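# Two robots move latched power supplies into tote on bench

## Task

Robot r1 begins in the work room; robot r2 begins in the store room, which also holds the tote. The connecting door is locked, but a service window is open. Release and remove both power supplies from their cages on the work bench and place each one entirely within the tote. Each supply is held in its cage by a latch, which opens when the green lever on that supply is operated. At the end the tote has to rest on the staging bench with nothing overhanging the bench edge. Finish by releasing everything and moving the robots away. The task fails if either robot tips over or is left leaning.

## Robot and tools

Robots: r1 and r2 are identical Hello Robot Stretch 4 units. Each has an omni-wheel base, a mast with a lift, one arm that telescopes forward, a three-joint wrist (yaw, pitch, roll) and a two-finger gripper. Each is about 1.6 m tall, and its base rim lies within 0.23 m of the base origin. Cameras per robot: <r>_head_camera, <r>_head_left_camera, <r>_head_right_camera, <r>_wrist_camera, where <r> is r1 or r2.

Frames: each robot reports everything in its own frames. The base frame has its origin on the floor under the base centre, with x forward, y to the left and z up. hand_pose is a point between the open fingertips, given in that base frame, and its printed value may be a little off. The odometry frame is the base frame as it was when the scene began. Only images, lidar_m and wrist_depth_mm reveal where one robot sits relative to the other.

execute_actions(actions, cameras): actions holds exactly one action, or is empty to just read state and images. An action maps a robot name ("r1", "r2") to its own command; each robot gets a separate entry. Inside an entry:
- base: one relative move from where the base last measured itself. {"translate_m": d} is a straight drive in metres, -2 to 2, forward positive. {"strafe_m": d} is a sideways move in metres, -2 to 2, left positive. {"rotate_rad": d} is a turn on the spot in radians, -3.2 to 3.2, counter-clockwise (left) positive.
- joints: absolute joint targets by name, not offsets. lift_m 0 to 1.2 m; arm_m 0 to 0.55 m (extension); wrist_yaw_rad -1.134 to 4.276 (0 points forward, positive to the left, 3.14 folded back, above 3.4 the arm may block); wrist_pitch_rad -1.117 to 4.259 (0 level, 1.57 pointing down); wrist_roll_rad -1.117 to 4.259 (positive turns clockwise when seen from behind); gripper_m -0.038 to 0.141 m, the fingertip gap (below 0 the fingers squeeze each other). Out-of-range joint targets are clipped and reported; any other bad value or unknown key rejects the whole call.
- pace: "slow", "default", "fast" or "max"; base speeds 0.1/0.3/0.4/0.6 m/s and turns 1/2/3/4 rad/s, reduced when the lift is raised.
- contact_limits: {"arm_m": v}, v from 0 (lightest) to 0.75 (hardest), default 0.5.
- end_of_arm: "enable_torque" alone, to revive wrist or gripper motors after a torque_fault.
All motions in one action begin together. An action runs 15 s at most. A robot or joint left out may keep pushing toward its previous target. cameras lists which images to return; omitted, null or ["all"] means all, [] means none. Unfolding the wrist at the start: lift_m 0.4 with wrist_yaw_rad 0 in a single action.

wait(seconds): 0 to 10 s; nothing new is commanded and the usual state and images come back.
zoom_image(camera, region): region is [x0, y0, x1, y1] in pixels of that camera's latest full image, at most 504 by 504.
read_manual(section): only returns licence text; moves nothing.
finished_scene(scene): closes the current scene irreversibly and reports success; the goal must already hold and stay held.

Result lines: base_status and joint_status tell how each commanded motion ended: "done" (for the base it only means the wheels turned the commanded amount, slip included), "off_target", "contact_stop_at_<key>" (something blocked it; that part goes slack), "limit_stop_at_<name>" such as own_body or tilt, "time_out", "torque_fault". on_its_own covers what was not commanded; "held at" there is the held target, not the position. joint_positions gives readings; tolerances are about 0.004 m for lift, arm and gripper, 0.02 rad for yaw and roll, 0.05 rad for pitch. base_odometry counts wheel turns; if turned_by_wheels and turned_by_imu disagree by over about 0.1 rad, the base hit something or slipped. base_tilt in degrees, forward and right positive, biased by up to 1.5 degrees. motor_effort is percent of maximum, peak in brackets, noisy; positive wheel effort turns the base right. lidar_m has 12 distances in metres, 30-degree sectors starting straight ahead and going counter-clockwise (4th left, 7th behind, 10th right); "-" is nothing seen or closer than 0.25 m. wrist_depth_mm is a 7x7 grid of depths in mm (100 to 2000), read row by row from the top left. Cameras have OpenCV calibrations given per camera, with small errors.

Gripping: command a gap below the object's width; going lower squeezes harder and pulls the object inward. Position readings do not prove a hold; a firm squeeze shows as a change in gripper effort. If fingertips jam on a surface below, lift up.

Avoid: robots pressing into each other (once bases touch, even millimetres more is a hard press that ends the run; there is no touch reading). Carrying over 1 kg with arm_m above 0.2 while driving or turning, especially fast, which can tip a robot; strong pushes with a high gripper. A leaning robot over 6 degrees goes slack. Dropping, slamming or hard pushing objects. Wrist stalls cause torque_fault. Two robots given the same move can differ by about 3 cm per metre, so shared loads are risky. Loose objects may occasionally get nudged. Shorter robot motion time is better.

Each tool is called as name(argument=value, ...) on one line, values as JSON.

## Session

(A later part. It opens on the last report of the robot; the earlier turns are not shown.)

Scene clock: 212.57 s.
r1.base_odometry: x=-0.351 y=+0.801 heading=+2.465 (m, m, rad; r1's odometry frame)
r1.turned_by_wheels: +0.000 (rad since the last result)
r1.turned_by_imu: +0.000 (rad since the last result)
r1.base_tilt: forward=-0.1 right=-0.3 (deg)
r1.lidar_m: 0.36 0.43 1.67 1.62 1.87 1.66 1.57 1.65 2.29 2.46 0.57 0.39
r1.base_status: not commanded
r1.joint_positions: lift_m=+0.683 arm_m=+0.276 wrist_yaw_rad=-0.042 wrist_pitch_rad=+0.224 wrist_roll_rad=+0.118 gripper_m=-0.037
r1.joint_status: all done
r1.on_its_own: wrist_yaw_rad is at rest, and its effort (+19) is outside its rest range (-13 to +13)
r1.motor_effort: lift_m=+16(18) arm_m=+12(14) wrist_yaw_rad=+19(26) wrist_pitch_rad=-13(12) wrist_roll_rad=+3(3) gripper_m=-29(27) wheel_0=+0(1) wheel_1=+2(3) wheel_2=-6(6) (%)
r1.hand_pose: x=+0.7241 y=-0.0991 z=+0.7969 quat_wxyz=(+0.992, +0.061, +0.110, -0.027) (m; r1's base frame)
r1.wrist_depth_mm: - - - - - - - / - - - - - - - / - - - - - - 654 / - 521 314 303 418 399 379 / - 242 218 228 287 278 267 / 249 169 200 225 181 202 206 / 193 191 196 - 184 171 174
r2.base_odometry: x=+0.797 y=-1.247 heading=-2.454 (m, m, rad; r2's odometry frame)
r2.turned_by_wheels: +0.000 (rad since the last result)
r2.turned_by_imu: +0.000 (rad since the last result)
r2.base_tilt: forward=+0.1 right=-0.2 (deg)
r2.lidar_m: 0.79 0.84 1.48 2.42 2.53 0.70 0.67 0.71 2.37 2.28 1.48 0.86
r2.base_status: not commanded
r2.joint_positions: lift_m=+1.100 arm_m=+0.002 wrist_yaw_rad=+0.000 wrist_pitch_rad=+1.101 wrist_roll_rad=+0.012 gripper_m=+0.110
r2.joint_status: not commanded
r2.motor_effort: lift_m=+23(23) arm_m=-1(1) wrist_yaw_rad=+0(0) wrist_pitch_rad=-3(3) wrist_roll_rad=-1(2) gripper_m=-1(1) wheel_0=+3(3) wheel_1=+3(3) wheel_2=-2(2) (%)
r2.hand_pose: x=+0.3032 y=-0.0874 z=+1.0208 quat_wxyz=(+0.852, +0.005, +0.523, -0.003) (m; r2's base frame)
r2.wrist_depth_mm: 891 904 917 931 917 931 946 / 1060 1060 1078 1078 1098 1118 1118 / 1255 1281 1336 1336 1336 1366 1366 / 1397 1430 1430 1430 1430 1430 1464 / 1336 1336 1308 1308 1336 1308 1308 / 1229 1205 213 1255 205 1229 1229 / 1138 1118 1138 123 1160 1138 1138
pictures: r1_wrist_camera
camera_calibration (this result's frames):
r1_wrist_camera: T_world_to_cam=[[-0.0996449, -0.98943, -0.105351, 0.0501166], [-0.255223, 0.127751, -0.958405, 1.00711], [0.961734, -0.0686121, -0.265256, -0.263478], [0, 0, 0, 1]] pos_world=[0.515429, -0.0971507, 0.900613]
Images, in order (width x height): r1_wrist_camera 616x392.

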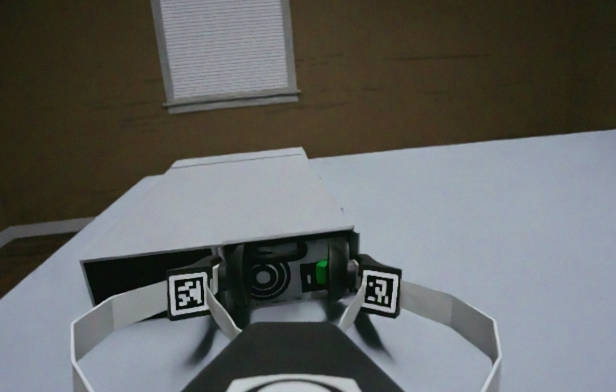

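execute_actions(actions=[{"r1":{"joints":{"arm_m":0.271},"base":{"strafe_m":-0.005},"pace":"slow"}}], cameras=[])

execute_actions(actions=[{"r1":{"joints":{"arm_m":0.2685},"base":{"strafe_m":-0.003},"pace":"slow"}}], cameras=["r1_wrist_camera"])

zoom_image(camera="r1_wrist_camera", region=[190, 190, 400, 330])

Scene clock: 213.53 s.
r1.base_odometry: x=-0.347 y=+0.805 heading=+2.466 (m, m, rad; r1's odometry frame)
r1.turned_by_wheels: +0.000 (rad since the last result)
r1.turned_by_imu: +0.000 (rad since the last result)
r1.base_tilt: forward=-0.1 right=-0.3 (deg)
r1.lidar_m: 0.36 0.41 1.67 1.62 1.88 1.68 1.59 1.67 2.28 2.47 0.57 0.38
r1.base_status: done
r1.joint_positions: lift_m=+0.683 arm_m=+0.272 wrist_yaw_rad=-0.035 wrist_pitch_rad=+0.224 wrist_roll_rad=+0.118 gripper_m=-0.037
r1.joint_status: all done
r1.motor_effort: lift_m=+17(17) arm_m=-9(10) wrist_yaw_rad=-2(18) wrist_pitch_rad=-11(13) wrist_roll_rad=+4(4) gripper_m=-30(30) wheel_0=+2(6) wheel_1=+0(1) wheel_2=-1(5) (%)
r1.hand_pose: x=+0.7215 y=-0.0971 z=+0.7969 quat_wxyz=(+0.992, +0.061, +0.110, -0.024) (m; r1's base frame)
r1.wrist_depth_mm: - - - - - - - / - - - - - - - / - - - - - - 661 / - 517 315 301 421 399 382 / - 249 222 229 287 278 270 / 250 170 193 226 181 202 206 / 194 191 196 - 184 171 175
r2.base_odometry: x=+0.797 y=-1.247 heading=-2.454 (m, m, rad; r2's odometry frame)
r2.turned_by_wheels: +0.000 (rad since the last result)
r2.turned_by_imu: +0.000 (rad since the last result)
r2.base_tilt: forward=+0.1 right=-0.3 (deg)
r2.lidar_m: 0.79 0.83 1.45 2.40 2.55 0.71 0.66 0.72 2.35 2.27 1.45 0.83
r2.base_status: not commanded
r2.joint_positions: lift_m=+1.100 arm_m=+0.002 wrist_yaw_rad=+0.000 wrist_pitch_rad=+1.101 wrist_roll_rad=+0.012 gripper_m=+0.110
r2.joint_status: not commanded
r2.motor_effort: lift_m=+23(23) arm_m=-1(1) wrist_yaw_rad=+0(0) wrist_pitch_rad=-2(2) wrist_roll_rad=-2(2) gripper_m=+0(1) wheel_0=+3(3) wheel_1=+3(3) wheel_2=-2(2) (%)
r2.hand_pose: x=+0.3032 y=-0.0874 z=+1.0208 quat_wxyz=(+0.852, +0.005, +0.523, -0.003) (m; r2's base frame)
r2.wrist_depth_mm: 891 904 904 917 931 931 960 / 1060 1060 1078 1098 1098 1118 1118 / 1255 1308 1308 1336 1366 1366 1366 / 1397 1430 1430 1430 1430 1430 1430 / 1308 1336 1308 1336 1336 1336 1308 / 1229 1205 215 1229 205 1205 1229 / 1138 1118 1138 124 1160 1138 1160
pictures: none
No camera images: the call's "cameras" was empty. Leave "cameras" out to get every camera's image.

Scene clock: 214.13 s.
r1.base_odometry: x=-0.346 y=+0.807 heading=+2.466 (m, m, rad; r1's odometry frame)
r1.turned_by_wheels: +0.000 (rad since the last result)
r1.turned_by_imu: +0.001 (rad since the last result)
r1.base_tilt: forward=+0.0 right=-0.3 (deg)
r1.lidar_m: 0.38 0.41 1.67 1.65 1.87 1.67 1.58 1.67 2.28 2.46 0.57 0.38
r1.base_status: done
r1.joint_positions: lift_m=+0.683 arm_m=+0.270 wrist_yaw_rad=-0.030 wrist_pitch_rad=+0.223 wrist_roll_rad=+0.118 gripper_m=-0.037
r1.joint_status: all done
r1.on_its_own: wrist_yaw_rad is at rest, and its effort (-15) is outside its rest range (-13 to +13)
r1.motor_effort: lift_m=+17(17) arm_m=-10(10) wrist_yaw_rad=-15(13) wrist_pitch_rad=-9(12) wrist_roll_rad=+5(3) gripper_m=-32(33) wheel_0=+3(3) wheel_1=-1(3) wheel_2=+3(4) (%)
r1.hand_pose: x=+0.7198 y=-0.0959 z=+0.7971 quat_wxyz=(+0.992, +0.060, +0.110, -0.022) (m; r1's base frame)
r1.wrist_depth_mm: - - - - - - - / - - - - - - - / - - - - - - 654 / - 521 317 325 424 399 387 / - 252 225 230 293 279 268 / 250 162 197 221 182 202 206 / 195 191 197 - 184 172 174
r2.base_odometry: x=+0.797 y=-1.247 heading=-2.454 (m, m, rad; r2's odometry frame)
r2.turned_by_wheels: +0.000 (rad since the last result)
r2.turned_by_imu: +0.000 (rad since the last result)
r2.base_tilt: forward=+0.1 right=-0.2 (deg)
r2.lidar_m: 0.78 0.85 1.51 2.44 2.54 0.71 0.64 0.70 2.39 2.26 1.48 0.83
r2.base_status: not commanded
r2.joint_positions: lift_m=+1.100 arm_m=+0.002 wrist_yaw_rad=+0.000 wrist_pitch_rad=+1.101 wrist_roll_rad=+0.012 gripper_m=+0.110
r2.joint_status: not commanded
r2.motor_effort: lift_m=+23(23) arm_m=+0(0) wrist_yaw_rad=+0(0) wrist_pitch_rad=-2(2) wrist_roll_rad=-1(2) gripper_m=+0(1) wheel_0=+3(3) wheel_1=+3(3) wheel_2=-2(2) (%)
r2.hand_pose: x=+0.3032 y=-0.0874 z=+1.0208 quat_wxyz=(+0.852, +0.005, +0.523, -0.003) (m; r2's base frame)
r2.wrist_depth_mm: 904 891 904 917 931 946 946 / 1060 1060 1060 1098 1078 1098 1138 / 1281 1281 1308 1336 1366 1366 1366 / 1430 1430 1397 1397 1430 1430 1464 / 1308 1308 1336 1308 1308 1336 1308 / 1205 1205 214 1229 205 1255 1255 / 1160 1138 1138 124 1138 1138 1138
pictures: r1_wrist_camera
camera_calibration (this result's frames):
r1_wrist_camera: T_world_to_cam=[[-0.0883079, -0.990514, -0.105276, 0.0444956], [-0.255662, 0.124687, -0.958692, 1.00609], [0.962725, -0.0577451, -0.264247, -0.259526], [0, 0, 0, 1]] pos_world=[0.511, -0.0963588, 0.900636]
Images, in order (width x height): r1_wrist_camera 616x392.

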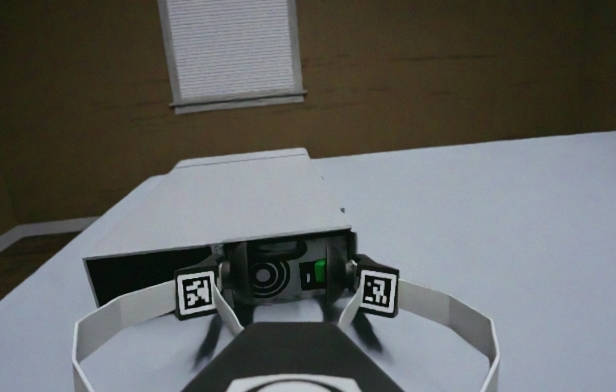

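Region (190, 190, 400, 330) of r1_wrist_camera's 616x392 image, scaled by 2.400.

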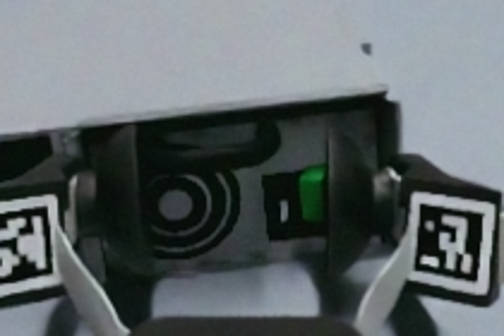

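Now left carries; pull a bit without strafe.

execute_actions(actions=[{"r1":{"joints":{"arm_m":0.2665},"pace":"slow"}}], cameras=["r1_wrist_camera"])

zoom_image(camera="r1_wrist_camera", region=[190, 190, 400, 330])

Scene clock: 214.83 s.
r1.base_odometry: x=-0.346 y=+0.807 heading=+2.466 (m, m, rad; r1's odometry frame)
r1.turned_by_wheels: +0.000 (rad since the last result)
r1.turned_by_imu: +0.000 (rad since the last result)
r1.base_tilt: forward=-0.1 right=-0.4 (deg)
r1.lidar_m: 0.38 0.38 1.68 1.63 1.86 1.67 1.58 1.69 2.28 2.48 0.58 0.38
r1.base_status: not commanded
r1.joint_positions: lift_m=+0.683 arm_m=+0.269 wrist_yaw_rad=-0.028 wrist_pitch_rad=+0.222 wrist_roll_rad=+0.118 gripper_m=-0.037
r1.joint_status: all done
r1.on_its_own: wrist_yaw_rad is at rest, and its effort (-22) is outside its rest range (-13 to +13)
r1.motor_effort: lift_m=+17(17) arm_m=-13(12) wrist_yaw_rad=-22(21) wrist_pitch_rad=-8(10) wrist_roll_rad=+3(4) gripper_m=-34(34) wheel_0=+3(3) wheel_1=-1(1) wheel_2=+5(5) (%)
r1.hand_pose: x=+0.7184 y=-0.0953 z=+0.7973 quat_wxyz=(+0.992, +0.060, +0.110, -0.021) (m; r1's base frame)
r1.wrist_depth_mm: - - - - - - - / - - - - - - - / - - - - - - 661 / - 574 319 303 427 402 384 / - 251 226 230 289 281 271 / 252 167 201 228 181 203 208 / 195 191 197 - 185 171 175
r2.base_odometry: x=+0.797 y=-1.247 heading=-2.454 (m, m, rad; r2's odometry frame)
r2.turned_by_wheels: +0.000 (rad since the last result)
r2.turned_by_imu: +0.000 (rad since the last result)
r2.base_tilt: forward=+0.1 right=-0.2 (deg)
r2.lidar_m: 0.78 0.84 1.49 2.43 2.52 0.70 0.65 0.70 2.36 2.26 1.49 0.84
r2.base_status: not commanded
r2.joint_positions: lift_m=+1.100 arm_m=+0.002 wrist_yaw_rad=+0.000 wrist_pitch_rad=+1.101 wrist_roll_rad=+0.012 gripper_m=+0.110
r2.joint_status: not commanded
r2.motor_effort: lift_m=+23(23) arm_m=+0(1) wrist_yaw_rad=+0(0) wrist_pitch_rad=-2(2) wrist_roll_rad=+0(3) gripper_m=-1(1) wheel_0=+3(3) wheel_1=+3(3) wheel_2=-2(2) (%)
r2.hand_pose: x=+0.3032 y=-0.0874 z=+1.0208 quat_wxyz=(+0.852, +0.005, +0.523, -0.003) (m; r2's base frame)
r2.wrist_depth_mm: 891 904 904 917 917 931 946 / 1042 1060 1060 1098 1098 1118 1138 / 1281 1281 1336 1308 1366 1366 1366 / 1430 1430 1397 1464 1430 1397 1397 / 1308 1308 1308 1308 1308 1336 1336 / 1229 1205 214 1229 205 1229 1229 / 1138 1118 1160 124 1160 1138 1138
pictures: r1_wrist_camera
camera_calibration (this result's frames):
r1_wrist_camera: T_world_to_cam=[[-0.0860656, -0.990707, -0.10532, 0.0433994], [-0.255211, 0.124108, -0.958887, 1.00561], [0.963047, -0.0556485, -0.263521, -0.258714], [0, 0, 0, 1]] pos_world=[0.509533, -0.0962055, 0.900664]
Images, in order (width x height): r1_wrist_camera 616x392.

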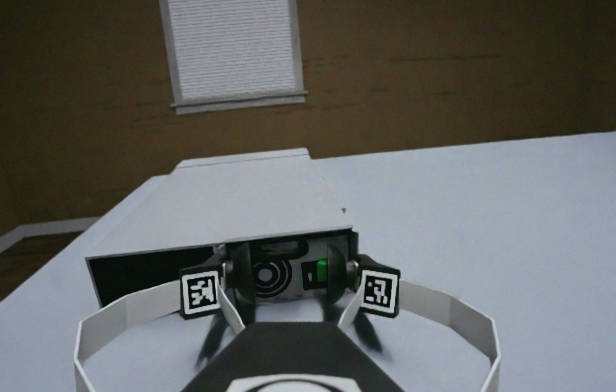

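Region (190, 190, 400, 330) of r1_wrist_camera's 616x392 image, scaled by 2.400.

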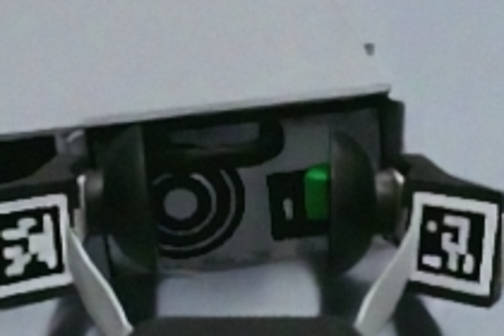

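execute_actions(actions=[{"r1":{"joints":{"arm_m":0.265},"pace":"slow"}}], cameras=["r1_wrist_camera"])

zoom_image(camera="r1_wrist_camera", region=[190, 190, 400, 330])

Scene clock: 215.43 s.
r1.base_odometry: x=-0.346 y=+0.807 heading=+2.466 (m, m, rad; r1's odometry frame)
r1.turned_by_wheels: +0.000 (rad since the last result)
r1.turned_by_imu: +0.000 (rad since the last result)
r1.base_tilt: forward=+0.0 right=-0.4 (deg)
r1.lidar_m: 0.39 0.41 1.68 1.65 1.86 1.64 1.59 1.68 2.27 2.46 0.54 0.38
r1.base_status: not commanded
r1.joint_positions: lift_m=+0.683 arm_m=+0.267 wrist_yaw_rad=-0.028 wrist_pitch_rad=+0.222 wrist_roll_rad=+0.118 gripper_m=-0.037
r1.joint_status: all done
r1.on_its_own: wrist_yaw_rad is at rest, and its effort (-23) is outside its rest range (-13 to +13)
r1.motor_effort: lift_m=+17(18) arm_m=-13(13) wrist_yaw_rad=-23(22) wrist_pitch_rad=-6(7) wrist_roll_rad=+4(5) gripper_m=-35(34) wheel_0=+2(3) wheel_1=-1(1) wheel_2=+6(6) (%)
r1.hand_pose: x=+0.7171 y=-0.0952 z=+0.7974 quat_wxyz=(+0.992, +0.060, +0.110, -0.020) (m; r1's base frame)
r1.wrist_depth_mm: - - - - - - - / - - - - - - - / - - - - - - 654 / - 585 320 306 427 399 384 / - 254 227 232 289 281 270 / 252 165 198 229 182 203 208 / 195 193 198 - 185 171 175
r2.base_odometry: x=+0.797 y=-1.247 heading=-2.454 (m, m, rad; r2's odometry frame)
r2.turned_by_wheels: +0.000 (rad since the last result)
r2.turned_by_imu: +0.000 (rad since the last result)
r2.base_tilt: forward=+0.1 right=-0.2 (deg)
r2.lidar_m: 0.78 0.85 1.48 2.43 2.56 0.70 0.66 0.72 2.39 2.28 1.47 0.84
r2.base_status: not commanded
r2.joint_positions: lift_m=+1.100 arm_m=+0.002 wrist_yaw_rad=+0.000 wrist_pitch_rad=+1.101 wrist_roll_rad=+0.012 gripper_m=+0.110
r2.joint_status: not commanded
r2.motor_effort: lift_m=+22(23) arm_m=-1(0) wrist_yaw_rad=+0(1) wrist_pitch_rad=-2(2) wrist_roll_rad=-2(0) gripper_m=-1(0) wheel_0=+3(3) wheel_1=+3(3) wheel_2=-2(2) (%)
r2.hand_pose: x=+0.3032 y=-0.0874 z=+1.0208 quat_wxyz=(+0.852, +0.005, +0.523, -0.003) (m; r2's base frame)
r2.wrist_depth_mm: 891 904 904 917 917 931 946 / 1060 1060 1078 1078 1098 1098 1138 / 1281 1308 1308 1308 1336 1366 1397 / 1430 1397 1464 1430 1430 1464 1430 / 1308 1308 1336 1308 1336 1308 1336 / 1229 1182 214 1205 205 1205 1229 / 1138 1118 1138 124 1160 1138 1160
pictures: r1_wrist_camera
camera_calibration (this result's frames):
r1_wrist_camera: T_world_to_cam=[[-0.0854512, -0.990758, -0.105345, 0.0430303], [-0.254864, 0.12395, -0.959, 1.00519], [0.963194, -0.0550989, -0.2631, -0.257788], [0, 0, 0, 1]] pos_world=[0.508164, -0.0961649, 0.900687]
Images, in order (width x height): r1_wrist_camera 616x392.

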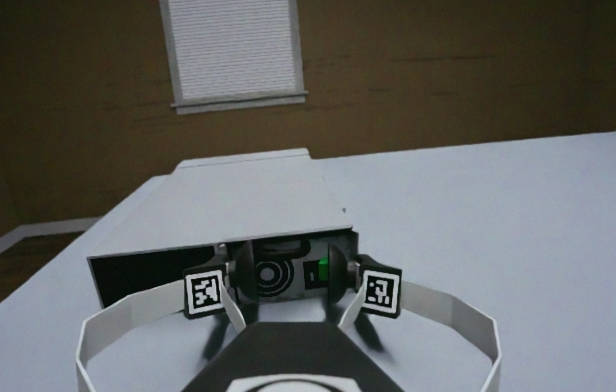

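Region (190, 190, 400, 330) of r1_wrist_camera's 616x392 image, scaled by 2.400.

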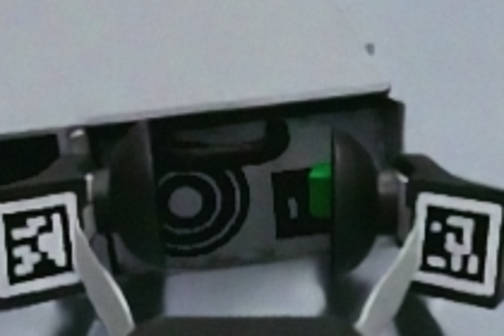

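execute_actions(actions=[{"r1":{"base":{"strafe_m":0.003},"joints":{"arm_m":0.2645},"pace":"slow"}}], cameras=["r1_wrist_camera"])

zoom_image(camera="r1_wrist_camera", region=[190, 190, 400, 330])

Scene clock: 216.17 s.
r1.base_odometry: x=-0.348 y=+0.805 heading=+2.467 (m, m, rad; r1's odometry frame)
r1.turned_by_wheels: +0.001 (rad since the last result)
r1.turned_by_imu: +0.001 (rad since the last result)
r1.base_tilt: forward=+0.0 right=-0.4 (deg)
r1.lidar_m: 0.37 0.39 1.67 1.64 1.87 1.63 1.60 1.66 2.28 2.46 0.60 0.40
r1.base_status: done
r1.joint_positions: lift_m=+0.683 arm_m=+0.266 wrist_yaw_rad=-0.027 wrist_pitch_rad=+0.223 wrist_roll_rad=+0.120 gripper_m=-0.037
r1.joint_status: all done
r1.on_its_own: wrist_yaw_rad is at rest, and its effort (-25) is outside its rest range (-13 to +13)
r1.motor_effort: lift_m=+18(18) arm_m=-11(13) wrist_yaw_rad=-25(25) wrist_pitch_rad=-8(8) wrist_roll_rad=-1(3) gripper_m=-29(34) wheel_0=+1(5) wheel_1=+2(6) wheel_2=+7(7) (%)
r1.hand_pose: x=+0.7162 y=-0.0950 z=+0.7972 quat_wxyz=(+0.992, +0.061, +0.110, -0.020) (m; r1's base frame)
r1.wrist_depth_mm: - - - - - - - / - - - - - - - / - - - - - - 661 / - - 319 298 424 397 379 / - 258 229 230 286 277 268 / 251 163 196 220 181 211 206 / 203 191 197 - 184 170 173
r2.base_odometry: x=+0.797 y=-1.247 heading=-2.454 (m, m, rad; r2's odometry frame)
r2.turned_by_wheels: +0.000 (rad since the last result)
r2.turned_by_imu: +0.000 (rad since the last result)
r2.base_tilt: forward=+0.1 right=-0.2 (deg)
r2.lidar_m: 0.81 0.83 1.46 2.44 2.55 0.68 0.66 0.70 2.38 2.27 1.46 0.83
r2.base_status: not commanded
r2.joint_positions: lift_m=+1.100 arm_m=+0.002 wrist_yaw_rad=+0.000 wrist_pitch_rad=+1.101 wrist_roll_rad=+0.012 gripper_m=+0.110
r2.joint_status: not commanded
r2.motor_effort: lift_m=+23(23) arm_m=-1(1) wrist_yaw_rad=+0(0) wrist_pitch_rad=-3(2) wrist_roll_rad=-1(1) gripper_m=-1(0) wheel_0=+3(3) wheel_1=+3(3) wheel_2=-2(2) (%)
r2.hand_pose: x=+0.3032 y=-0.0874 z=+1.0208 quat_wxyz=(+0.852, +0.005, +0.523, -0.003) (m; r2's base frame)
r2.wrist_depth_mm: 891 917 904 917 917 931 946 / 1060 1078 1060 1078 1098 1098 1118 / 1281 1308 1281 1336 1336 1366 1366 / 1430 1430 1464 1464 1430 1430 1430 / 1308 1336 1308 1308 1308 1308 1308 / 1205 1205 214 1229 205 1229 1229 / 1160 1118 1138 124 1160 1118 1138
pictures: r1_wrist_camera
camera_calibration (this result's frames):
r1_wrist_camera: T_world_to_cam=[[-0.0853931, -0.990592, -0.10694, 0.0443164], [-0.255411, 0.125509, -0.958651, 1.00503], [0.963054, -0.0545486, -0.263726, -0.256325], [0, 0, 0, 1]] pos_world=[0.507335, -0.0962234, 0.900614]
Images, in order (width x height): r1_wrist_camera 616x392.

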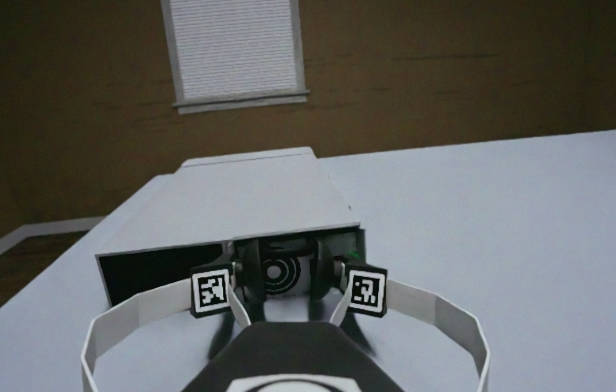

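Region (190, 190, 400, 330) of r1_wrist_camera's 616x392 image, scaled by 2.400.

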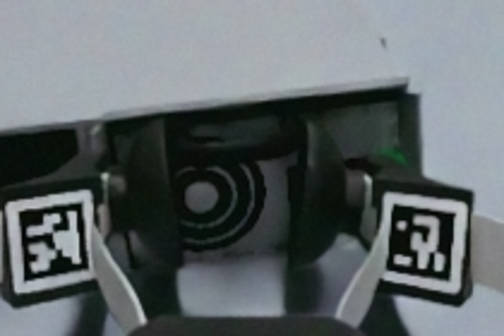

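execute_actions(actions=[{"r1":{"joints":{"gripper_m":-0.015},"base":{"strafe_m":0.005},"pace":"slow"}}], cameras=[])

execute_actions(actions=[{"r1":{"joints":{"gripper_m":0.033,"arm_m":0.25,"lift_m":0.687},"pace":"slow"}}], cameras=[])

execute_actions(actions=[{"r1":{"joints":{"arm_m":0.225}}}], cameras=["r1_wrist_camera"])

execute_actions(actions=[{"r1":{"joints":{"lift_m":0.92,"gripper_m":0.012,"wrist_roll_rad":1.57,"wrist_pitch_rad":0.5}}}], cameras=[])

execute_actions(actions=[{"r1":{"joints":{"arm_m":0.372,"wrist_pitch_rad":1.0,"lift_m":0.905}}}], cameras=["r1_wrist_camera"])

zoom_image(camera="r1_wrist_camera", region=[220, 160, 380, 310])

Scene clock: 218.27 s.
r1.base_odometry: x=-0.351 y=+0.801 heading=+2.467 (m, m, rad; r1's odometry frame)
r1.turned_by_wheels: +0.000 (rad since the last result)
r1.turned_by_imu: +0.000 (rad since the last result)
r1.base_tilt: forward=-0.1 right=-0.4 (deg)
r1.lidar_m: 0.38 0.42 1.69 1.63 1.84 1.67 1.60 1.66 2.29 2.46 0.56 0.39
r1.base_status: done
r1.joint_positions: lift_m=+0.683 arm_m=+0.265 wrist_yaw_rad=-0.038 wrist_pitch_rad=+0.223 wrist_roll_rad=+0.120 gripper_m=-0.014
r1.joint_status: all done
r1.motor_effort: lift_m=+18(18) arm_m=-4(11) wrist_yaw_rad=+5(24) wrist_pitch_rad=-8(8) wrist_roll_rad=+0(2) gripper_m=-18(27) wheel_0=+1(1) wheel_1=+3(3) wheel_2=-1(5) (%)
r1.hand_pose: x=+0.7141 y=-0.0979 z=+0.7972 quat_wxyz=(+0.992, +0.062, +0.110, -0.025) (m; r1's base frame)
r1.wrist_depth_mm: - - - - - - - / - - - - - - - / - - - - - - 661 / - 591 322 303 430 397 387 / - 268 229 235 286 278 268 / 252 220 184 221 187 213 208 / 200 193 198 - 186 170 174
r2.base_odometry: x=+0.797 y=-1.247 heading=-2.454 (m, m, rad; r2's odometry frame)
r2.turned_by_wheels: +0.000 (rad since the last result)
r2.turned_by_imu: +0.001 (rad since the last result)
r2.base_tilt: forward=+0.1 right=-0.2 (deg)
r2.lidar_m: 0.79 0.82 1.48 2.42 2.54 0.70 0.64 0.65 2.38 2.27 1.48 0.82
r2.base_status: not commanded
r2.joint_positions: lift_m=+1.100 arm_m=+0.002 wrist_yaw_rad=+0.000 wrist_pitch_rad=+1.101 wrist_roll_rad=+0.012 gripper_m=+0.110
r2.joint_status: not commanded
r2.motor_effort: lift_m=+23(23) arm_m=-1(0) wrist_yaw_rad=+1(0) wrist_pitch_rad=-3(3) wrist_roll_rad=-1(3) gripper_m=-1(1) wheel_0=+3(3) wheel_1=+3(3) wheel_2=-2(2) (%)
r2.hand_pose: x=+0.3032 y=-0.0874 z=+1.0208 quat_wxyz=(+0.852, +0.005, +0.523, -0.003) (m; r2's base frame)
r2.wrist_depth_mm: 904 904 917 917 931 931 946 / 1042 1078 1078 1098 1098 1118 1118 / 1281 1308 1308 1336 1336 1336 1397 / 1430 1430 1430 1430 1430 1430 1430 / 1308 1308 1308 1336 1308 1336 1308 / 1229 1229 213 1229 206 1229 1229 / 1160 1138 1138 123 1160 1118 1138
pictures: none
No camera images: the call's "cameras" was empty. Leave "cameras" out to get every camera's image.

Scene clock: 220.17 s.
r1.base_odometry: x=-0.351 y=+0.801 heading=+2.467 (m, m, rad; r1's odometry frame)
r1.turned_by_wheels: +0.000 (rad since the last result)
r1.turned_by_imu: +0.000 (rad since the last result)
r1.base_tilt: forward=+0.0 right=-0.3 (deg)
r1.lidar_m: 0.37 0.41 1.68 1.60 1.86 1.66 1.58 1.66 2.27 2.47 0.53 0.40
r1.base_status: not commanded
r1.joint_positions: lift_m=+0.687 arm_m=+0.251 wrist_yaw_rad=-0.035 wrist_pitch_rad=+0.223 wrist_roll_rad=+0.120 gripper_m=+0.033
r1.joint_status: all done
r1.motor_effort: lift_m=+23(24) arm_m=-7(13) wrist_yaw_rad=-3(15) wrist_pitch_rad=-8(15) wrist_roll_rad=-1(0) gripper_m=-4(21) wheel_0=+1(1) wheel_1=+2(3) wheel_2=+2(4) (%)
r1.hand_pose: x=+0.7003 y=-0.0971 z=+0.8012 quat_wxyz=(+0.992, +0.062, +0.110, -0.024) (m; r1's base frame)
r1.wrist_depth_mm: - - - - - - - / - - - - - - - / - - - - - - 683 / - - 332 319 436 413 397 / - 294 242 250 296 289 276 / 260 246 192 224 189 220 214 / 206 195 203 - 184 178 179
r2.base_odometry: x=+0.797 y=-1.247 heading=-2.454 (m, m, rad; r2's odometry frame)
r2.turned_by_wheels: +0.000 (rad since the last result)
r2.turned_by_imu: +0.000 (rad since the last result)
r2.base_tilt: forward=+0.1 right=-0.3 (deg)
r2.lidar_m: 0.80 0.84 1.49 2.42 2.54 0.72 0.66 0.71 2.40 2.28 1.48 0.83
r2.base_status: not commanded
r2.joint_positions: lift_m=+1.100 arm_m=+0.002 wrist_yaw_rad=+0.000 wrist_pitch_rad=+1.101 wrist_roll_rad=+0.012 gripper_m=+0.110
r2.joint_status: not commanded
r2.motor_effort: lift_m=+23(22) arm_m=-1(0) wrist_yaw_rad=+0(0) wrist_pitch_rad=-3(2) wrist_roll_rad=-1(2) gripper_m=+0(2) wheel_0=+3(3) wheel_1=+3(3) wheel_2=-2(2) (%)
r2.hand_pose: x=+0.3032 y=-0.0874 z=+1.0208 quat_wxyz=(+0.852, +0.005, +0.523, -0.003) (m; r2's base frame)
r2.wrist_depth_mm: 891 891 904 904 931 931 960 / 1042 1060 1078 1078 1098 1118 1098 / 1255 1308 1336 1308 1336 1397 1366 / 1430 1397 1430 1430 1430 1430 1430 / 1308 1308 1308 1308 1308 1308 1308 / 1205 1229 214 1229 206 1229 1229 / 1160 1118 1138 124 1138 1138 1160
pictures: none
No camera images: the call's "cameras" was empty. Leave "cameras" out to get every camera's image.

Scene clock: 220.97 s.
r1.base_odometry: x=-0.351 y=+0.801 heading=+2.467 (m, m, rad; r1's odometry frame)
r1.turned_by_wheels: +0.000 (rad since the last result)
r1.turned_by_imu: +0.000 (rad since the last result)
r1.base_tilt: forward=+0.0 right=-0.4 (deg)
r1.lidar_m: 0.38 0.42 1.69 1.62 1.88 1.68 1.59 1.66 2.26 2.48 0.56 0.40
r1.base_status: not commanded
r1.joint_positions: lift_m=+0.687 arm_m=+0.227 wrist_yaw_rad=-0.035 wrist_pitch_rad=+0.223 wrist_roll_rad=+0.120 gripper_m=+0.033
r1.joint_status: all done
r1.motor_effort: lift_m=+23(24) arm_m=-9(13) wrist_yaw_rad=-1(2) wrist_pitch_rad=-8(8) wrist_roll_rad=-2(2) gripper_m=-4(4) wheel_0=+1(1) wheel_1=+2(2) wheel_2=+2(2) (%)
r1.hand_pose: x=+0.6756 y=-0.0972 z=+0.8013 quat_wxyz=(+0.992, +0.062, +0.110, -0.024) (m; r1's base frame)
r1.wrist_depth_mm: - - - - - - - / - - - - - - - / - - - - - - 683 / - - 334 319 439 413 394 / - 314 268 277 300 286 276 / 260 253 192 224 190 221 215 / 206 195 204 - 185 178 179
r2.base_odometry: x=+0.797 y=-1.247 heading=-2.454 (m, m, rad; r2's odometry frame)
r2.turned_by_wheels: +0.000 (rad since the last result)
r2.turned_by_imu: +0.000 (rad since the last result)
r2.base_tilt: forward=+0.2 right=-0.2 (deg)
r2.lidar_m: 0.79 0.85 1.48 2.44 2.54 0.70 0.65 0.73 2.38 2.29 1.46 0.84
r2.base_status: not commanded
r2.joint_positions: lift_m=+1.100 arm_m=+0.002 wrist_yaw_rad=+0.000 wrist_pitch_rad=+1.101 wrist_roll_rad=+0.012 gripper_m=+0.110
r2.joint_status: not commanded
r2.motor_effort: lift_m=+23(23) arm_m=+0(1) wrist_yaw_rad=+0(0) wrist_pitch_rad=-3(3) wrist_roll_rad=-1(0) gripper_m=-1(1) wheel_0=+3(3) wheel_1=+3(3) wheel_2=-2(2) (%)
r2.hand_pose: x=+0.3032 y=-0.0874 z=+1.0208 quat_wxyz=(+0.852, +0.005, +0.523, -0.003) (m; r2's base frame)
r2.wrist_depth_mm: 904 904 904 917 931 946 960 / 1060 1060 1078 1098 1078 1118 1098 / 1255 1281 1308 1336 1336 1366 1366 / 1397 1397 1430 1430 1464 1430 1430 / 1308 1308 1281 1336 1308 1336 1336 / 1229 1205 214 1229 206 1229 1229 / 1138 1138 1160 124 1138 1138 1160
pictures: r1_wrist_camera
camera_calibration (this result's frames):
r1_wrist_camera: T_world_to_cam=[[-0.0932048, -0.989883, -0.10698, 0.0444861], [-0.254423, 0.12756, -0.958643, 0.99834], [0.962591, -0.0621318, -0.263739, -0.216669], [0, 0, 0, 1]] pos_world=[0.466711, -0.0967743, 0.904667]
Images, in order (width x height): r1_wrist_camera 616x392.

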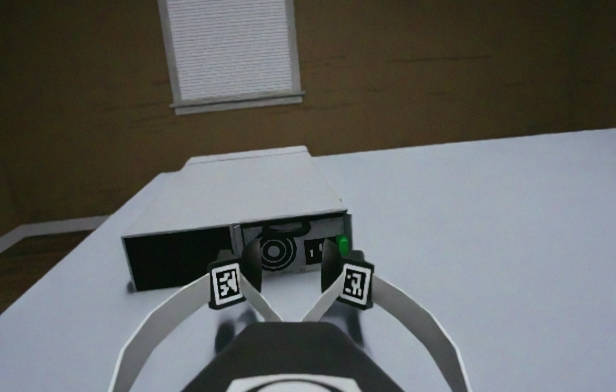

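Scene clock: 223.00 s.
r1.base_odometry: x=-0.351 y=+0.801 heading=+2.467 (m, m, rad; r1's odometry frame)
r1.turned_by_wheels: +0.000 (rad since the last result)
r1.turned_by_imu: +0.000 (rad since the last result)
r1.base_tilt: forward=+0.0 right=-0.3 (deg)
r1.lidar_m: 0.36 0.46 1.70 1.64 1.89 1.68 1.58 1.66 2.29 2.47 0.53 0.41
r1.base_status: not commanded
r1.joint_positions: lift_m=+0.920 arm_m=+0.227 wrist_yaw_rad=-0.035 wrist_pitch_rad=+0.502 wrist_roll_rad=+1.570 gripper_m=+0.012
r1.joint_status: all done
r1.motor_effort: lift_m=+23(24) arm_m=-9(9) wrist_yaw_rad=-4(18) wrist_pitch_rad=-6(94) wrist_roll_rad=+1(17) gripper_m=-4(3) wheel_0=-1(6) wheel_1=+1(2) wheel_2=+2(2) (%)
r1.hand_pose: x=+0.6472 y=-0.0962 z=+0.9593 quat_wxyz=(+0.682, +0.688, +0.164, -0.187) (m; r1's base frame)
r1.wrist_depth_mm: - - - 554 404 315 273 / - - - 564 404 320 274 / - - - 554 410 322 272 / - - - 512 382 320 273 / - - - 430 377 320 272 / - - 188 195 370 322 271 / - - - - 392 310 274
r2.base_odometry: x=+0.797 y=-1.247 heading=-2.454 (m, m, rad; r2's odometry frame)
r2.turned_by_wheels: +0.000 (rad since the last result)
r2.turned_by_imu: +0.000 (rad since the last result)
r2.base_tilt: forward=+0.2 right=-0.2 (deg)
r2.lidar_m: 0.79 0.84 1.50 2.44 2.53 0.72 0.65 0.72 2.36 2.28 1.49 0.83
r2.base_status: not commanded
r2.joint_positions: lift_m=+1.100 arm_m=+0.002 wrist_yaw_rad=+0.000 wrist_pitch_rad=+1.101 wrist_roll_rad=+0.012 gripper_m=+0.110
r2.joint_status: not commanded
r2.motor_effort: lift_m=+23(23) arm_m=+0(1) wrist_yaw_rad=+0(0) wrist_pitch_rad=-3(2) wrist_roll_rad=-1(2) gripper_m=+0(1) wheel_0=+3(3) wheel_1=+3(3) wheel_2=-2(2) (%)
r2.hand_pose: x=+0.3032 y=-0.0874 z=+1.0208 quat_wxyz=(+0.852, +0.005, +0.523, -0.003) (m; r2's base frame)
r2.wrist_depth_mm: 891 917 904 904 931 931 946 / 1042 1060 1078 1078 1078 1118 1118 / 1281 1308 1308 1336 1366 1366 1366 / 1430 1464 1430 1430 1430 1430 1464 / 1308 1308 1308 1308 1308 1308 1308 / 1205 1205 214 1255 206 1229 1229 / 1138 1138 1160 124 1138 1138 1138
pictures: none
No camera images: the call's "cameras" was empty. Leave "cameras" out to get every camera's image.

Scene clock: 224.50 s.
r1.base_odometry: x=-0.351 y=+0.801 heading=+2.467 (m, m, rad; r1's odometry frame)
r1.turned_by_wheels: +0.000 (rad since the last result)
r1.turned_by_imu: +0.000 (rad since the last result)
r1.base_tilt: forward=-0.1 right=-0.3 (deg)
r1.lidar_m: 0.36 0.41 1.68 1.61 1.88 1.69 1.59 1.65 2.29 2.48 0.56 0.41
r1.base_status: not commanded
r1.joint_positions: lift_m=+0.905 arm_m=+0.370 wrist_yaw_rad=-0.035 wrist_pitch_rad=+1.001 wrist_roll_rad=+1.570 gripper_m=+0.012
r1.joint_status: all done
r1.motor_effort: lift_m=+17(21) arm_m=+9(9) wrist_yaw_rad=-3(2) wrist_pitch_rad=-2(5) wrist_roll_rad=+2(0) gripper_m=-5(5) wheel_0=-1(1) wheel_1=+1(1) wheel_2=+2(2) (%)
r1.hand_pose: x=+0.6939 y=-0.0928 z=+0.8406 quat_wxyz=(+0.615, +0.626, +0.329, -0.350) (m; r1's base frame)
r1.wrist_depth_mm: 484 404 343 298 265 236 218 / 488 407 343 298 265 237 220 / 500 407 345 301 266 238 222 / 496 355 301 293 270 240 222 / 504 345 291 267 268 241 222 / 504 347 188 194 257 241 224 / 1229 347 307 - 268 238 225
r2.base_odometry: x=+0.797 y=-1.247 heading=-2.454 (m, m, rad; r2's odometry frame)
r2.turned_by_wheels: +0.000 (rad since the last result)
r2.turned_by_imu: +0.000 (rad since the last result)
r2.base_tilt: forward=+0.1 right=-0.2 (deg)
r2.lidar_m: 0.78 0.83 1.48 2.43 2.53 0.71 0.64 0.70 2.37 2.29 1.45 0.84
r2.base_status: not commanded
r2.joint_positions: lift_m=+1.100 arm_m=+0.002 wrist_yaw_rad=+0.000 wrist_pitch_rad=+1.101 wrist_roll_rad=+0.012 gripper_m=+0.110
r2.joint_status: not commanded
r2.motor_effort: lift_m=+23(23) arm_m=-1(1) wrist_yaw_rad=+0(0) wrist_pitch_rad=-2(3) wrist_roll_rad=-2(1) gripper_m=-1(1) wheel_0=+3(3) wheel_1=+3(3) wheel_2=-2(2) (%)
r2.hand_pose: x=+0.3032 y=-0.0874 z=+1.0208 quat_wxyz=(+0.852, +0.005, +0.523, -0.003) (m; r2's base frame)
r2.wrist_depth_mm: 904 904 917 917 931 931 960 / 1060 1060 1078 1098 1098 1138 1118 / 1281 1281 1308 1336 1366 1366 1397 / 1430 1397 1430 1430 1430 1430 1430 / 1336 1336 1308 1308 1336 1308 1308 / 1229 1205 214 1229 206 1255 1229 / 1160 1138 1138 124 1138 1160 1138
pictures: r1_wrist_camera
camera_calibration (this result's frames):
r1_wrist_camera: T_world_to_cam=[[-0.859102, 0.0264045, -0.511124, 1.02021], [0.0109777, 0.999389, 0.0331767, 0.103133], [0.511687, 0.0228912, -0.858867, 0.59739], [0, 0, 0, 1]] pos_world=[0.569652, -0.143683, 1.03111]
Images, in order (width x height): r1_wrist_camera 616x392.

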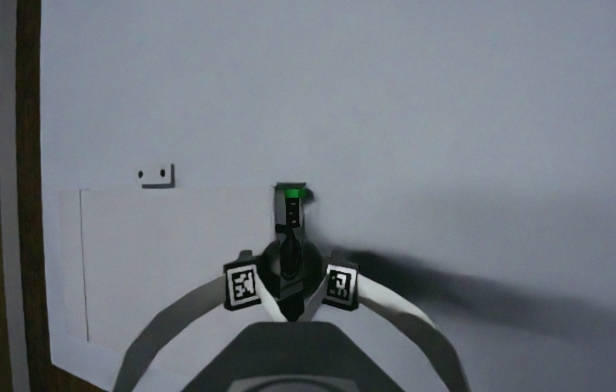

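Region (220, 160, 380, 310) of r1_wrist_camera's 616x392 image, scaled by 3.150; it fills the top 472 rows of this view, and the rest is white.

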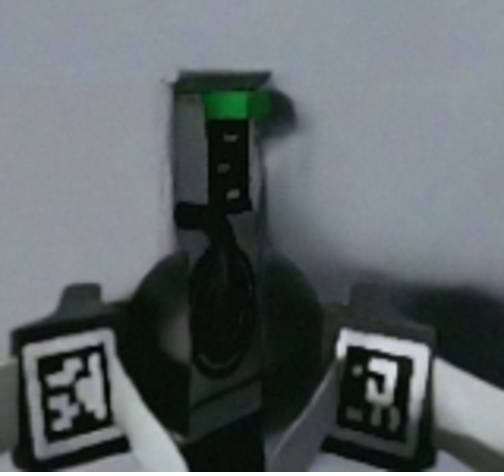

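execute_actions(actions=[{"r1":{"joints":{"arm_m":0.3755,"lift_m":0.891},"base":{"strafe_m":-0.004},"pace":"slow"}}], cameras=[])

execute_actions(actions=[{"r1":{"joints":{"arm_m":0.381,"lift_m":0.8825},"pace":"slow"}}], cameras=["r1_wrist_camera"])

zoom_image(camera="r1_wrist_camera", region=[220, 160, 380, 310])

Scene clock: 225.50 s.
r1.base_odometry: x=-0.348 y=+0.805 heading=+2.467 (m, m, rad; r1's odometry frame)
r1.turned_by_wheels: +0.000 (rad since the last result)
r1.turned_by_imu: +0.000 (rad since the last result)
r1.base_tilt: forward=-0.1 right=-0.3 (deg)
r1.lidar_m: 0.35 0.40 1.68 1.64 1.87 1.69 1.59 1.65 2.27 2.46 0.55 0.37
r1.base_status: done
r1.joint_positions: lift_m=+0.891 arm_m=+0.374 wrist_yaw_rad=-0.035 wrist_pitch_rad=+1.001 wrist_roll_rad=+1.570 gripper_m=+0.012
r1.joint_status: all done
r1.motor_effort: lift_m=+17(16) arm_m=+9(10) wrist_yaw_rad=-2(3) wrist_pitch_rad=-4(3) wrist_roll_rad=+1(1) gripper_m=-5(4) wheel_0=+0(5) wheel_1=+0(3) wheel_2=+0(1) (%)
r1.hand_pose: x=+0.6973 y=-0.0928 z=+0.8266 quat_wxyz=(+0.615, +0.626, +0.329, -0.350) (m; r1's base frame)
r1.wrist_depth_mm: 459 384 325 282 250 224 208 / 459 389 327 285 251 225 208 / 466 387 329 287 253 226 210 / 469 342 283 281 253 228 211 / 439 320 271 252 256 229 211 / 392 322 188 194 244 229 212 / 484 307 289 - 253 225 212
r2.base_odometry: x=+0.797 y=-1.247 heading=-2.454 (m, m, rad; r2's odometry frame)
r2.turned_by_wheels: +0.000 (rad since the last result)
r2.turned_by_imu: +0.000 (rad since the last result)
r2.base_tilt: forward=+0.1 right=-0.2 (deg)
r2.lidar_m: 0.77 0.85 1.49 2.42 2.54 0.70 0.64 0.70 2.38 2.25 1.47 0.82
r2.base_status: not commanded
r2.joint_positions: lift_m=+1.100 arm_m=+0.002 wrist_yaw_rad=+0.000 wrist_pitch_rad=+1.101 wrist_roll_rad=+0.012 gripper_m=+0.110
r2.joint_status: not commanded
r2.motor_effort: lift_m=+23(23) arm_m=-1(0) wrist_yaw_rad=+0(0) wrist_pitch_rad=-2(2) wrist_roll_rad=+0(2) gripper_m=-1(2) wheel_0=+3(3) wheel_1=+3(3) wheel_2=-3(2) (%)
r2.hand_pose: x=+0.3032 y=-0.0874 z=+1.0208 quat_wxyz=(+0.852, +0.005, +0.523, -0.003) (m; r2's base frame)
r2.wrist_depth_mm: 904 904 904 904 931 946 946 / 1042 1060 1078 1078 1098 1118 1118 / 1281 1308 1308 1308 1366 1336 1397 / 1430 1430 1430 1430 1430 1430 1430 / 1336 1308 1308 1336 1308 1308 1336 / 1229 1205 214 1229 206 1229 1229 / 1138 1118 1138 123 1160 1138 1138
pictures: none
No camera images: the call's "cameras" was empty. Leave "cameras" out to get every camera's image.

Scene clock: 226.27 s.
r1.base_odometry: x=-0.348 y=+0.805 heading=+2.467 (m, m, rad; r1's odometry frame)
r1.turned_by_wheels: +0.000 (rad since the last result)
r1.turned_by_imu: +0.000 (rad since the last result)
r1.base_tilt: forward=-0.1 right=-0.4 (deg)
r1.lidar_m: 0.38 0.44 1.67 1.62 1.86 1.67 1.59 1.67 2.28 2.47 0.58 0.39
r1.base_status: not commanded
r1.joint_positions: lift_m=+0.883 arm_m=+0.379 wrist_yaw_rad=-0.035 wrist_pitch_rad=+1.001 wrist_roll_rad=+1.570 gripper_m=+0.012
r1.joint_status: all done
r1.motor_effort: lift_m=+17(16) arm_m=+9(12) wrist_yaw_rad=-2(1) wrist_pitch_rad=-4(4) wrist_roll_rad=-1(3) gripper_m=-4(5) wheel_0=+0(0) wheel_1=+0(0) wheel_2=+1(0) (%)
r1.hand_pose: x=+0.7028 y=-0.0928 z=+0.8181 quat_wxyz=(+0.615, +0.626, +0.329, -0.350) (m; r1's base frame)
r1.wrist_depth_mm: 442 368 314 272 241 216 200 / 449 370 317 274 244 218 201 / 455 375 317 276 245 219 202 / 433 324 271 273 245 220 204 / 377 307 262 242 247 220 204 / 375 310 187 194 235 221 205 / 469 297 278 - 245 220 205
r2.base_odometry: x=+0.797 y=-1.247 heading=-2.454 (m, m, rad; r2's odometry frame)
r2.turned_by_wheels: +0.000 (rad since the last result)
r2.turned_by_imu: +0.000 (rad since the last result)
r2.base_tilt: forward=+0.2 right=-0.2 (deg)
r2.lidar_m: 0.79 0.83 1.49 2.44 2.53 0.72 0.66 0.72 2.38 2.29 1.47 0.84
r2.base_status: not commanded
r2.joint_positions: lift_m=+1.100 arm_m=+0.002 wrist_yaw_rad=+0.000 wrist_pitch_rad=+1.101 wrist_roll_rad=+0.012 gripper_m=+0.110
r2.joint_status: not commanded
r2.motor_effort: lift_m=+23(23) arm_m=-1(0) wrist_yaw_rad=+0(0) wrist_pitch_rad=-2(2) wrist_roll_rad=-2(3) gripper_m=-2(1) wheel_0=+3(3) wheel_1=+3(3) wheel_2=-2(2) (%)
r2.hand_pose: x=+0.3032 y=-0.0874 z=+1.0208 quat_wxyz=(+0.852, +0.005, +0.523, -0.003) (m; r2's base frame)
r2.wrist_depth_mm: 891 904 904 917 931 931 946 / 1060 1060 1060 1078 1098 1118 1118 / 1281 1308 1308 1336 1336 1366 1366 / 1430 1397 1430 1430 1430 1430 1464 / 1308 1308 1336 1308 1308 1308 1336 / 1229 1205 214 1229 205 1255 1205 / 1138 1118 1138 124 1160 1138 1160
pictures: r1_wrist_camera
camera_calibration (this result's frames):
r1_wrist_camera: T_world_to_cam=[[-0.859101, 0.0264121, -0.511124, 1.01643], [0.0109867, 0.999389, 0.0331765, 0.103775], [0.511688, 0.0228865, -0.858867, 0.573491], [0, 0, 0, 1]] pos_world=[0.57863, -0.143683, 1.00863]
Images, in order (width x height): r1_wrist_camera 616x392.

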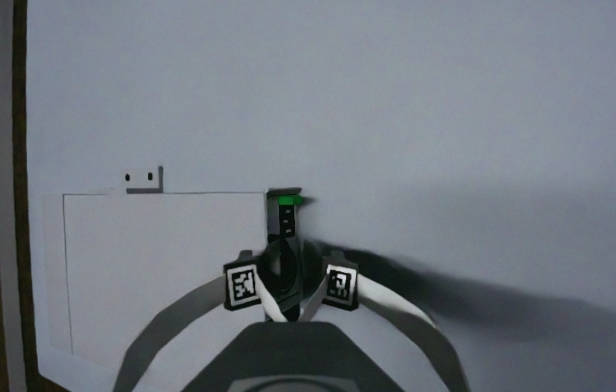

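Region (220, 160, 380, 310) of r1_wrist_camera's 616x392 image, scaled by 3.150; it fills the top 472 rows of this view, and the rest is white.

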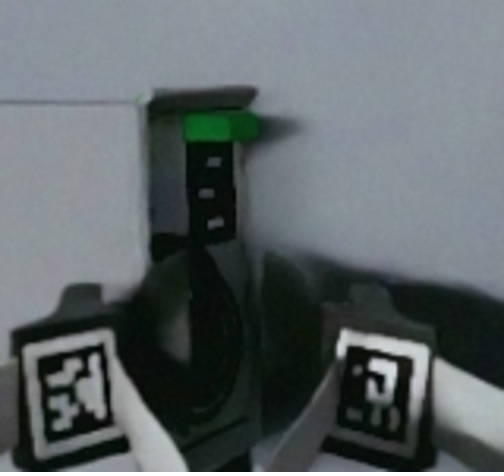

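execute_actions(actions=[{"r1":{"joints":{"arm_m":0.3845,"lift_m":0.877},"pace":"slow"}}], cameras=["r1_wrist_camera"])

zoom_image(camera="r1_wrist_camera", region=[220, 160, 380, 310])

Scene clock: 227.03 s.
r1.base_odometry: x=-0.348 y=+0.805 heading=+2.467 (m, m, rad; r1's odometry frame)
r1.turned_by_wheels: +0.000 (rad since the last result)
r1.turned_by_imu: +0.000 (rad since the last result)
r1.base_tilt: forward=-0.1 right=-0.3 (deg)
r1.lidar_m: 0.37 0.41 1.65 1.63 1.86 1.65 1.59 1.65 2.28 2.47 0.55 0.40
r1.base_status: not commanded
r1.joint_positions: lift_m=+0.877 arm_m=+0.383 wrist_yaw_rad=-0.036 wrist_pitch_rad=+1.002 wrist_roll_rad=+1.570 gripper_m=+0.012
r1.joint_status: all done
r1.motor_effort: lift_m=+15(17) arm_m=+10(11) wrist_yaw_rad=+0(1) wrist_pitch_rad=-5(4) wrist_roll_rad=-1(2) gripper_m=-2(4) wheel_0=+1(0) wheel_1=+0(0) wheel_2=+1(0) (%)
r1.hand_pose: x=+0.7058 y=-0.0930 z=+0.8126 quat_wxyz=(+0.614, +0.626, +0.328, -0.350) (m; r1's base frame)
r1.wrist_depth_mm: 439 364 309 267 236 213 196 / 439 366 309 268 239 213 198 / 449 366 314 271 241 214 199 / 427 317 265 268 241 214 200 / 366 301 254 237 242 216 200 / 368 304 187 193 230 218 201 / 462 291 271 - 241 214 202
r2.base_odometry: x=+0.797 y=-1.247 heading=-2.454 (m, m, rad; r2's odometry frame)
r2.turned_by_wheels: +0.000 (rad since the last result)
r2.turned_by_imu: +0.000 (rad since the last result)
r2.base_tilt: forward=+0.1 right=-0.2 (deg)
r2.lidar_m: 0.80 0.83 1.46 2.43 2.53 0.70 0.66 0.72 2.39 2.25 1.46 0.83
r2.base_status: not commanded
r2.joint_positions: lift_m=+1.100 arm_m=+0.002 wrist_yaw_rad=+0.000 wrist_pitch_rad=+1.101 wrist_roll_rad=+0.012 gripper_m=+0.110
r2.joint_status: not commanded
r2.motor_effort: lift_m=+23(23) arm_m=+0(1) wrist_yaw_rad=-1(0) wrist_pitch_rad=-2(3) wrist_roll_rad=-5(1) gripper_m=-1(1) wheel_0=+3(3) wheel_1=+3(3) wheel_2=-2(3) (%)
r2.hand_pose: x=+0.3032 y=-0.0874 z=+1.0208 quat_wxyz=(+0.852, +0.005, +0.523, -0.003) (m; r2's base frame)
r2.wrist_depth_mm: 891 904 917 917 931 931 946 / 1078 1060 1078 1078 1098 1118 1138 / 1255 1308 1308 1336 1336 1366 1397 / 1430 1397 1430 1430 1397 1430 1430 / 1336 1308 1308 1336 1308 1308 1336 / 1229 1205 213 1229 206 1205 1229 / 1160 1138 1138 124 1138 1138 1182
pictures: r1_wrist_camera
camera_calibration (this result's frames):
r1_wrist_camera: T_world_to_cam=[[-0.859408, 0.0273879, -0.510556, 1.01607], [0.0121296, 0.999375, 0.0331922, 0.103267], [0.511146, 0.0223328, -0.859204, 0.567893], [0, 0, 0, 1]] pos_world=[0.581691, -0.143713, 1.00327]
Images, in order (width x height): r1_wrist_camera 616x392.

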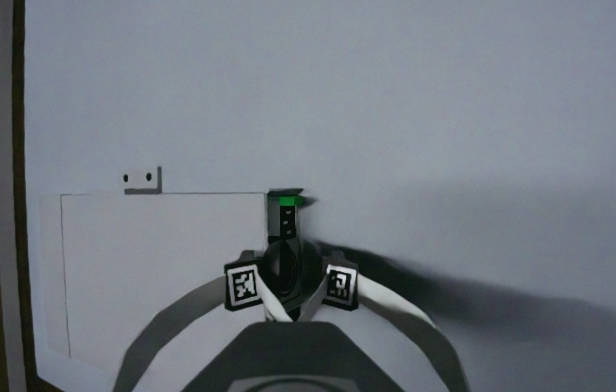

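Region (220, 160, 380, 310) of r1_wrist_camera's 616x392 image, scaled by 3.150; it fills the top 472 rows of this view, and the rest is white.

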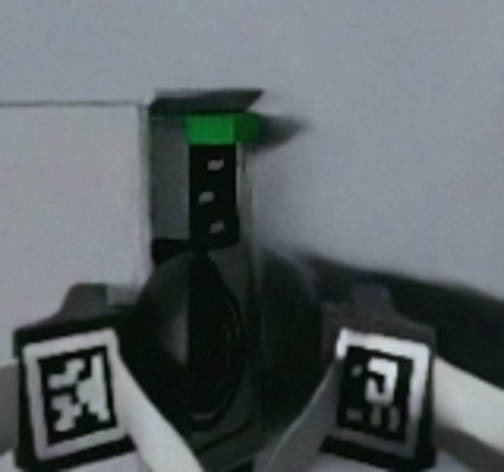

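execute_actions(actions=[{"r1":{"joints":{"arm_m":0.388,"lift_m":0.873,"gripper_m":-0.012},"pace":"slow"}}], cameras=[])

execute_actions(actions=[{"r1":{"joints":{"arm_m":0.392,"lift_m":0.8665,"gripper_m":-0.038},"pace":"slow"}}], cameras=["r1_wrist_camera"])

zoom_image(camera="r1_wrist_camera", region=[220, 160, 380, 310])

Scene clock: 228.40 s.
r1.base_odometry: x=-0.348 y=+0.805 heading=+2.467 (m, m, rad; r1's odometry frame)
r1.turned_by_wheels: +0.000 (rad since the last result)
r1.turned_by_imu: +0.000 (rad since the last result)
r1.base_tilt: forward=+0.0 right=-0.4 (deg)
r1.lidar_m: 0.37 0.39 1.69 1.62 1.87 1.64 1.59 1.65 2.27 2.45 0.56 0.40
r1.base_status: not commanded
r1.joint_positions: lift_m=+0.874 arm_m=+0.386 wrist_yaw_rad=-0.036 wrist_pitch_rad=+1.000 wrist_roll_rad=+1.570 gripper_m=-0.012
r1.joint_status: all done
r1.motor_effort: lift_m=+13(13) arm_m=+10(14) wrist_yaw_rad=+0(5) wrist_pitch_rad=-1(5) wrist_roll_rad=-1(0) gripper_m=-10(10) wheel_0=+0(0) wheel_1=+0(0) wheel_2=+0(0) (%)
r1.hand_pose: x=+0.7098 y=-0.0930 z=+0.8090 quat_wxyz=(+0.615, +0.626, +0.328, -0.350) (m; r1's base frame)
r1.wrist_depth_mm: 433 362 307 265 235 209 194 / 436 362 307 266 236 210 196 / 449 366 309 268 237 212 196 / 424 314 262 262 238 213 197 / 364 298 252 222 240 214 198 / 362 300 182 189 181 213 198 / 452 289 268 - 236 207 199
r2.base_odometry: x=+0.797 y=-1.247 heading=-2.454 (m, m, rad; r2's odometry frame)
r2.turned_by_wheels: +0.000 (rad since the last result)
r2.turned_by_imu: +0.000 (rad since the last result)
r2.base_tilt: forward=+0.1 right=-0.2 (deg)
r2.lidar_m: 0.79 0.85 1.48 2.43 2.53 0.70 0.64 0.70 2.36 2.28 1.49 0.82
r2.base_status: not commanded
r2.joint_positions: lift_m=+1.100 arm_m=+0.002 wrist_yaw_rad=+0.000 wrist_pitch_rad=+1.101 wrist_roll_rad=+0.012 gripper_m=+0.110
r2.joint_status: not commanded
r2.motor_effort: lift_m=+23(23) arm_m=+0(0) wrist_yaw_rad=+0(0) wrist_pitch_rad=-2(3) wrist_roll_rad=-2(3) gripper_m=-1(1) wheel_0=+3(3) wheel_1=+3(3) wheel_2=-3(2) (%)
r2.hand_pose: x=+0.3032 y=-0.0874 z=+1.0208 quat_wxyz=(+0.852, +0.005, +0.523, -0.003) (m; r2's base frame)
r2.wrist_depth_mm: 904 904 904 904 931 931 931 / 1042 1060 1078 1098 1078 1098 1138 / 1308 1281 1308 1336 1336 1366 1336 / 1430 1397 1430 1430 1430 1397 1430 / 1336 1308 1308 1308 1336 1308 1336 / 1205 1205 214 1205 206 1229 1205 / 1138 1118 1138 124 1138 1138 1138
pictures: none
No camera images: the call's "cameras" was empty. Leave "cameras" out to get every camera's image.

Scene clock: 229.53 s.
r1.base_odometry: x=-0.348 y=+0.804 heading=+2.467 (m, m, rad; r1's odometry frame)
r1.turned_by_wheels: +0.000 (rad since the last result)
r1.turned_by_imu: +0.000 (rad since the last result)
r1.base_tilt: forward=+0.0 right=-0.3 (deg)
r1.lidar_m: 0.37 0.40 1.68 1.63 1.85 1.64 1.58 1.65 2.27 2.46 0.59 0.42
r1.base_status: not commanded
r1.joint_positions: lift_m=+0.867 arm_m=+0.390 wrist_yaw_rad=-0.038 wrist_pitch_rad=+1.002 wrist_roll_rad=+1.570 gripper_m=-0.037
r1.joint_status: all done
r1.motor_effort: lift_m=+11(14) arm_m=+12(11) wrist_yaw_rad=+7(11) wrist_pitch_rad=-5(8) wrist_roll_rad=-1(1) gripper_m=-16(18) wheel_0=+2(2) wheel_1=+2(3) wheel_2=-2(2) (%)
r1.hand_pose: x=+0.7128 y=-0.0932 z=+0.8024 quat_wxyz=(+0.614, +0.626, +0.328, -0.351) (m; r1's base frame)
r1.wrist_depth_mm: 424 353 298 259 229 205 190 / 427 353 298 260 230 206 191 / 436 355 303 262 232 207 192 / 410 314 253 258 233 208 193 / 353 291 244 226 234 209 195 / 351 285 182 200 179 207 194 / 433 282 259 - 233 204 195
r2.base_odometry: x=+0.797 y=-1.247 heading=-2.454 (m, m, rad; r2's odometry frame)
r2.turned_by_wheels: +0.000 (rad since the last result)
r2.turned_by_imu: +0.000 (rad since the last result)
r2.base_tilt: forward=+0.1 right=-0.2 (deg)
r2.lidar_m: 0.80 0.82 1.48 2.43 2.54 0.69 0.66 0.72 2.36 2.28 1.51 0.84
r2.base_status: not commanded
r2.joint_positions: lift_m=+1.100 arm_m=+0.002 wrist_yaw_rad=+0.000 wrist_pitch_rad=+1.101 wrist_roll_rad=+0.012 gripper_m=+0.110
r2.joint_status: not commanded
r2.motor_effort: lift_m=+23(23) arm_m=+0(0) wrist_yaw_rad=+0(0) wrist_pitch_rad=-2(2) wrist_roll_rad=-3(3) gripper_m=-1(2) wheel_0=+3(3) wheel_1=+3(3) wheel_2=-2(2) (%)
r2.hand_pose: x=+0.3032 y=-0.0874 z=+1.0208 quat_wxyz=(+0.852, +0.005, +0.523, -0.003) (m; r2's base frame)
r2.wrist_depth_mm: 904 904 904 917 931 946 946 / 1042 1060 1078 1078 1098 1118 1118 / 1281 1308 1308 1336 1336 1366 1397 / 1397 1430 1430 1430 1397 1430 1430 / 1336 1308 1308 1336 1308 1336 1308 / 1205 1205 214 1229 205 1229 1229 / 1138 1118 1138 124 1138 1118 1160
pictures: r1_wrist_camera
camera_calibration (this result's frames):
r1_wrist_camera: T_world_to_cam=[[-0.859484, 0.0289922, -0.51034, 1.01691], [0.0139982, 0.999351, 0.0331978, 0.102463], [0.510971, 0.0213891, -0.859332, 0.555684], [0, 0, 0, 1]] pos_world=[0.588645, -0.143765, 0.993085]
Images, in order (width x height): r1_wrist_camera 616x392.

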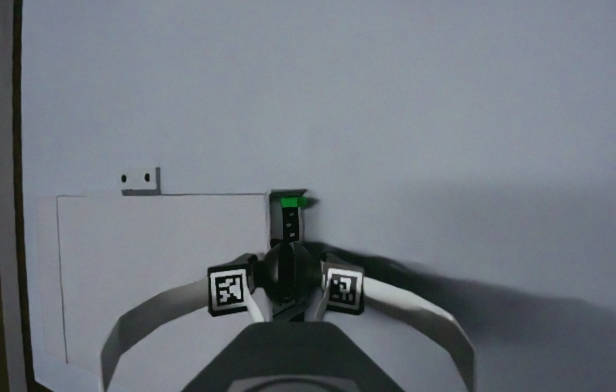

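Region (220, 160, 380, 310) of r1_wrist_camera's 616x392 image, scaled by 3.150; it fills the top 472 rows of this view, and the rest is white.

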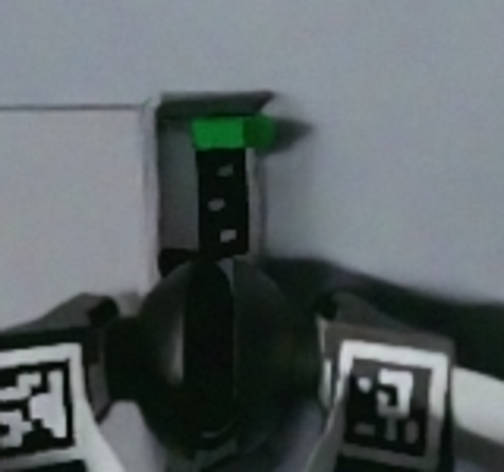

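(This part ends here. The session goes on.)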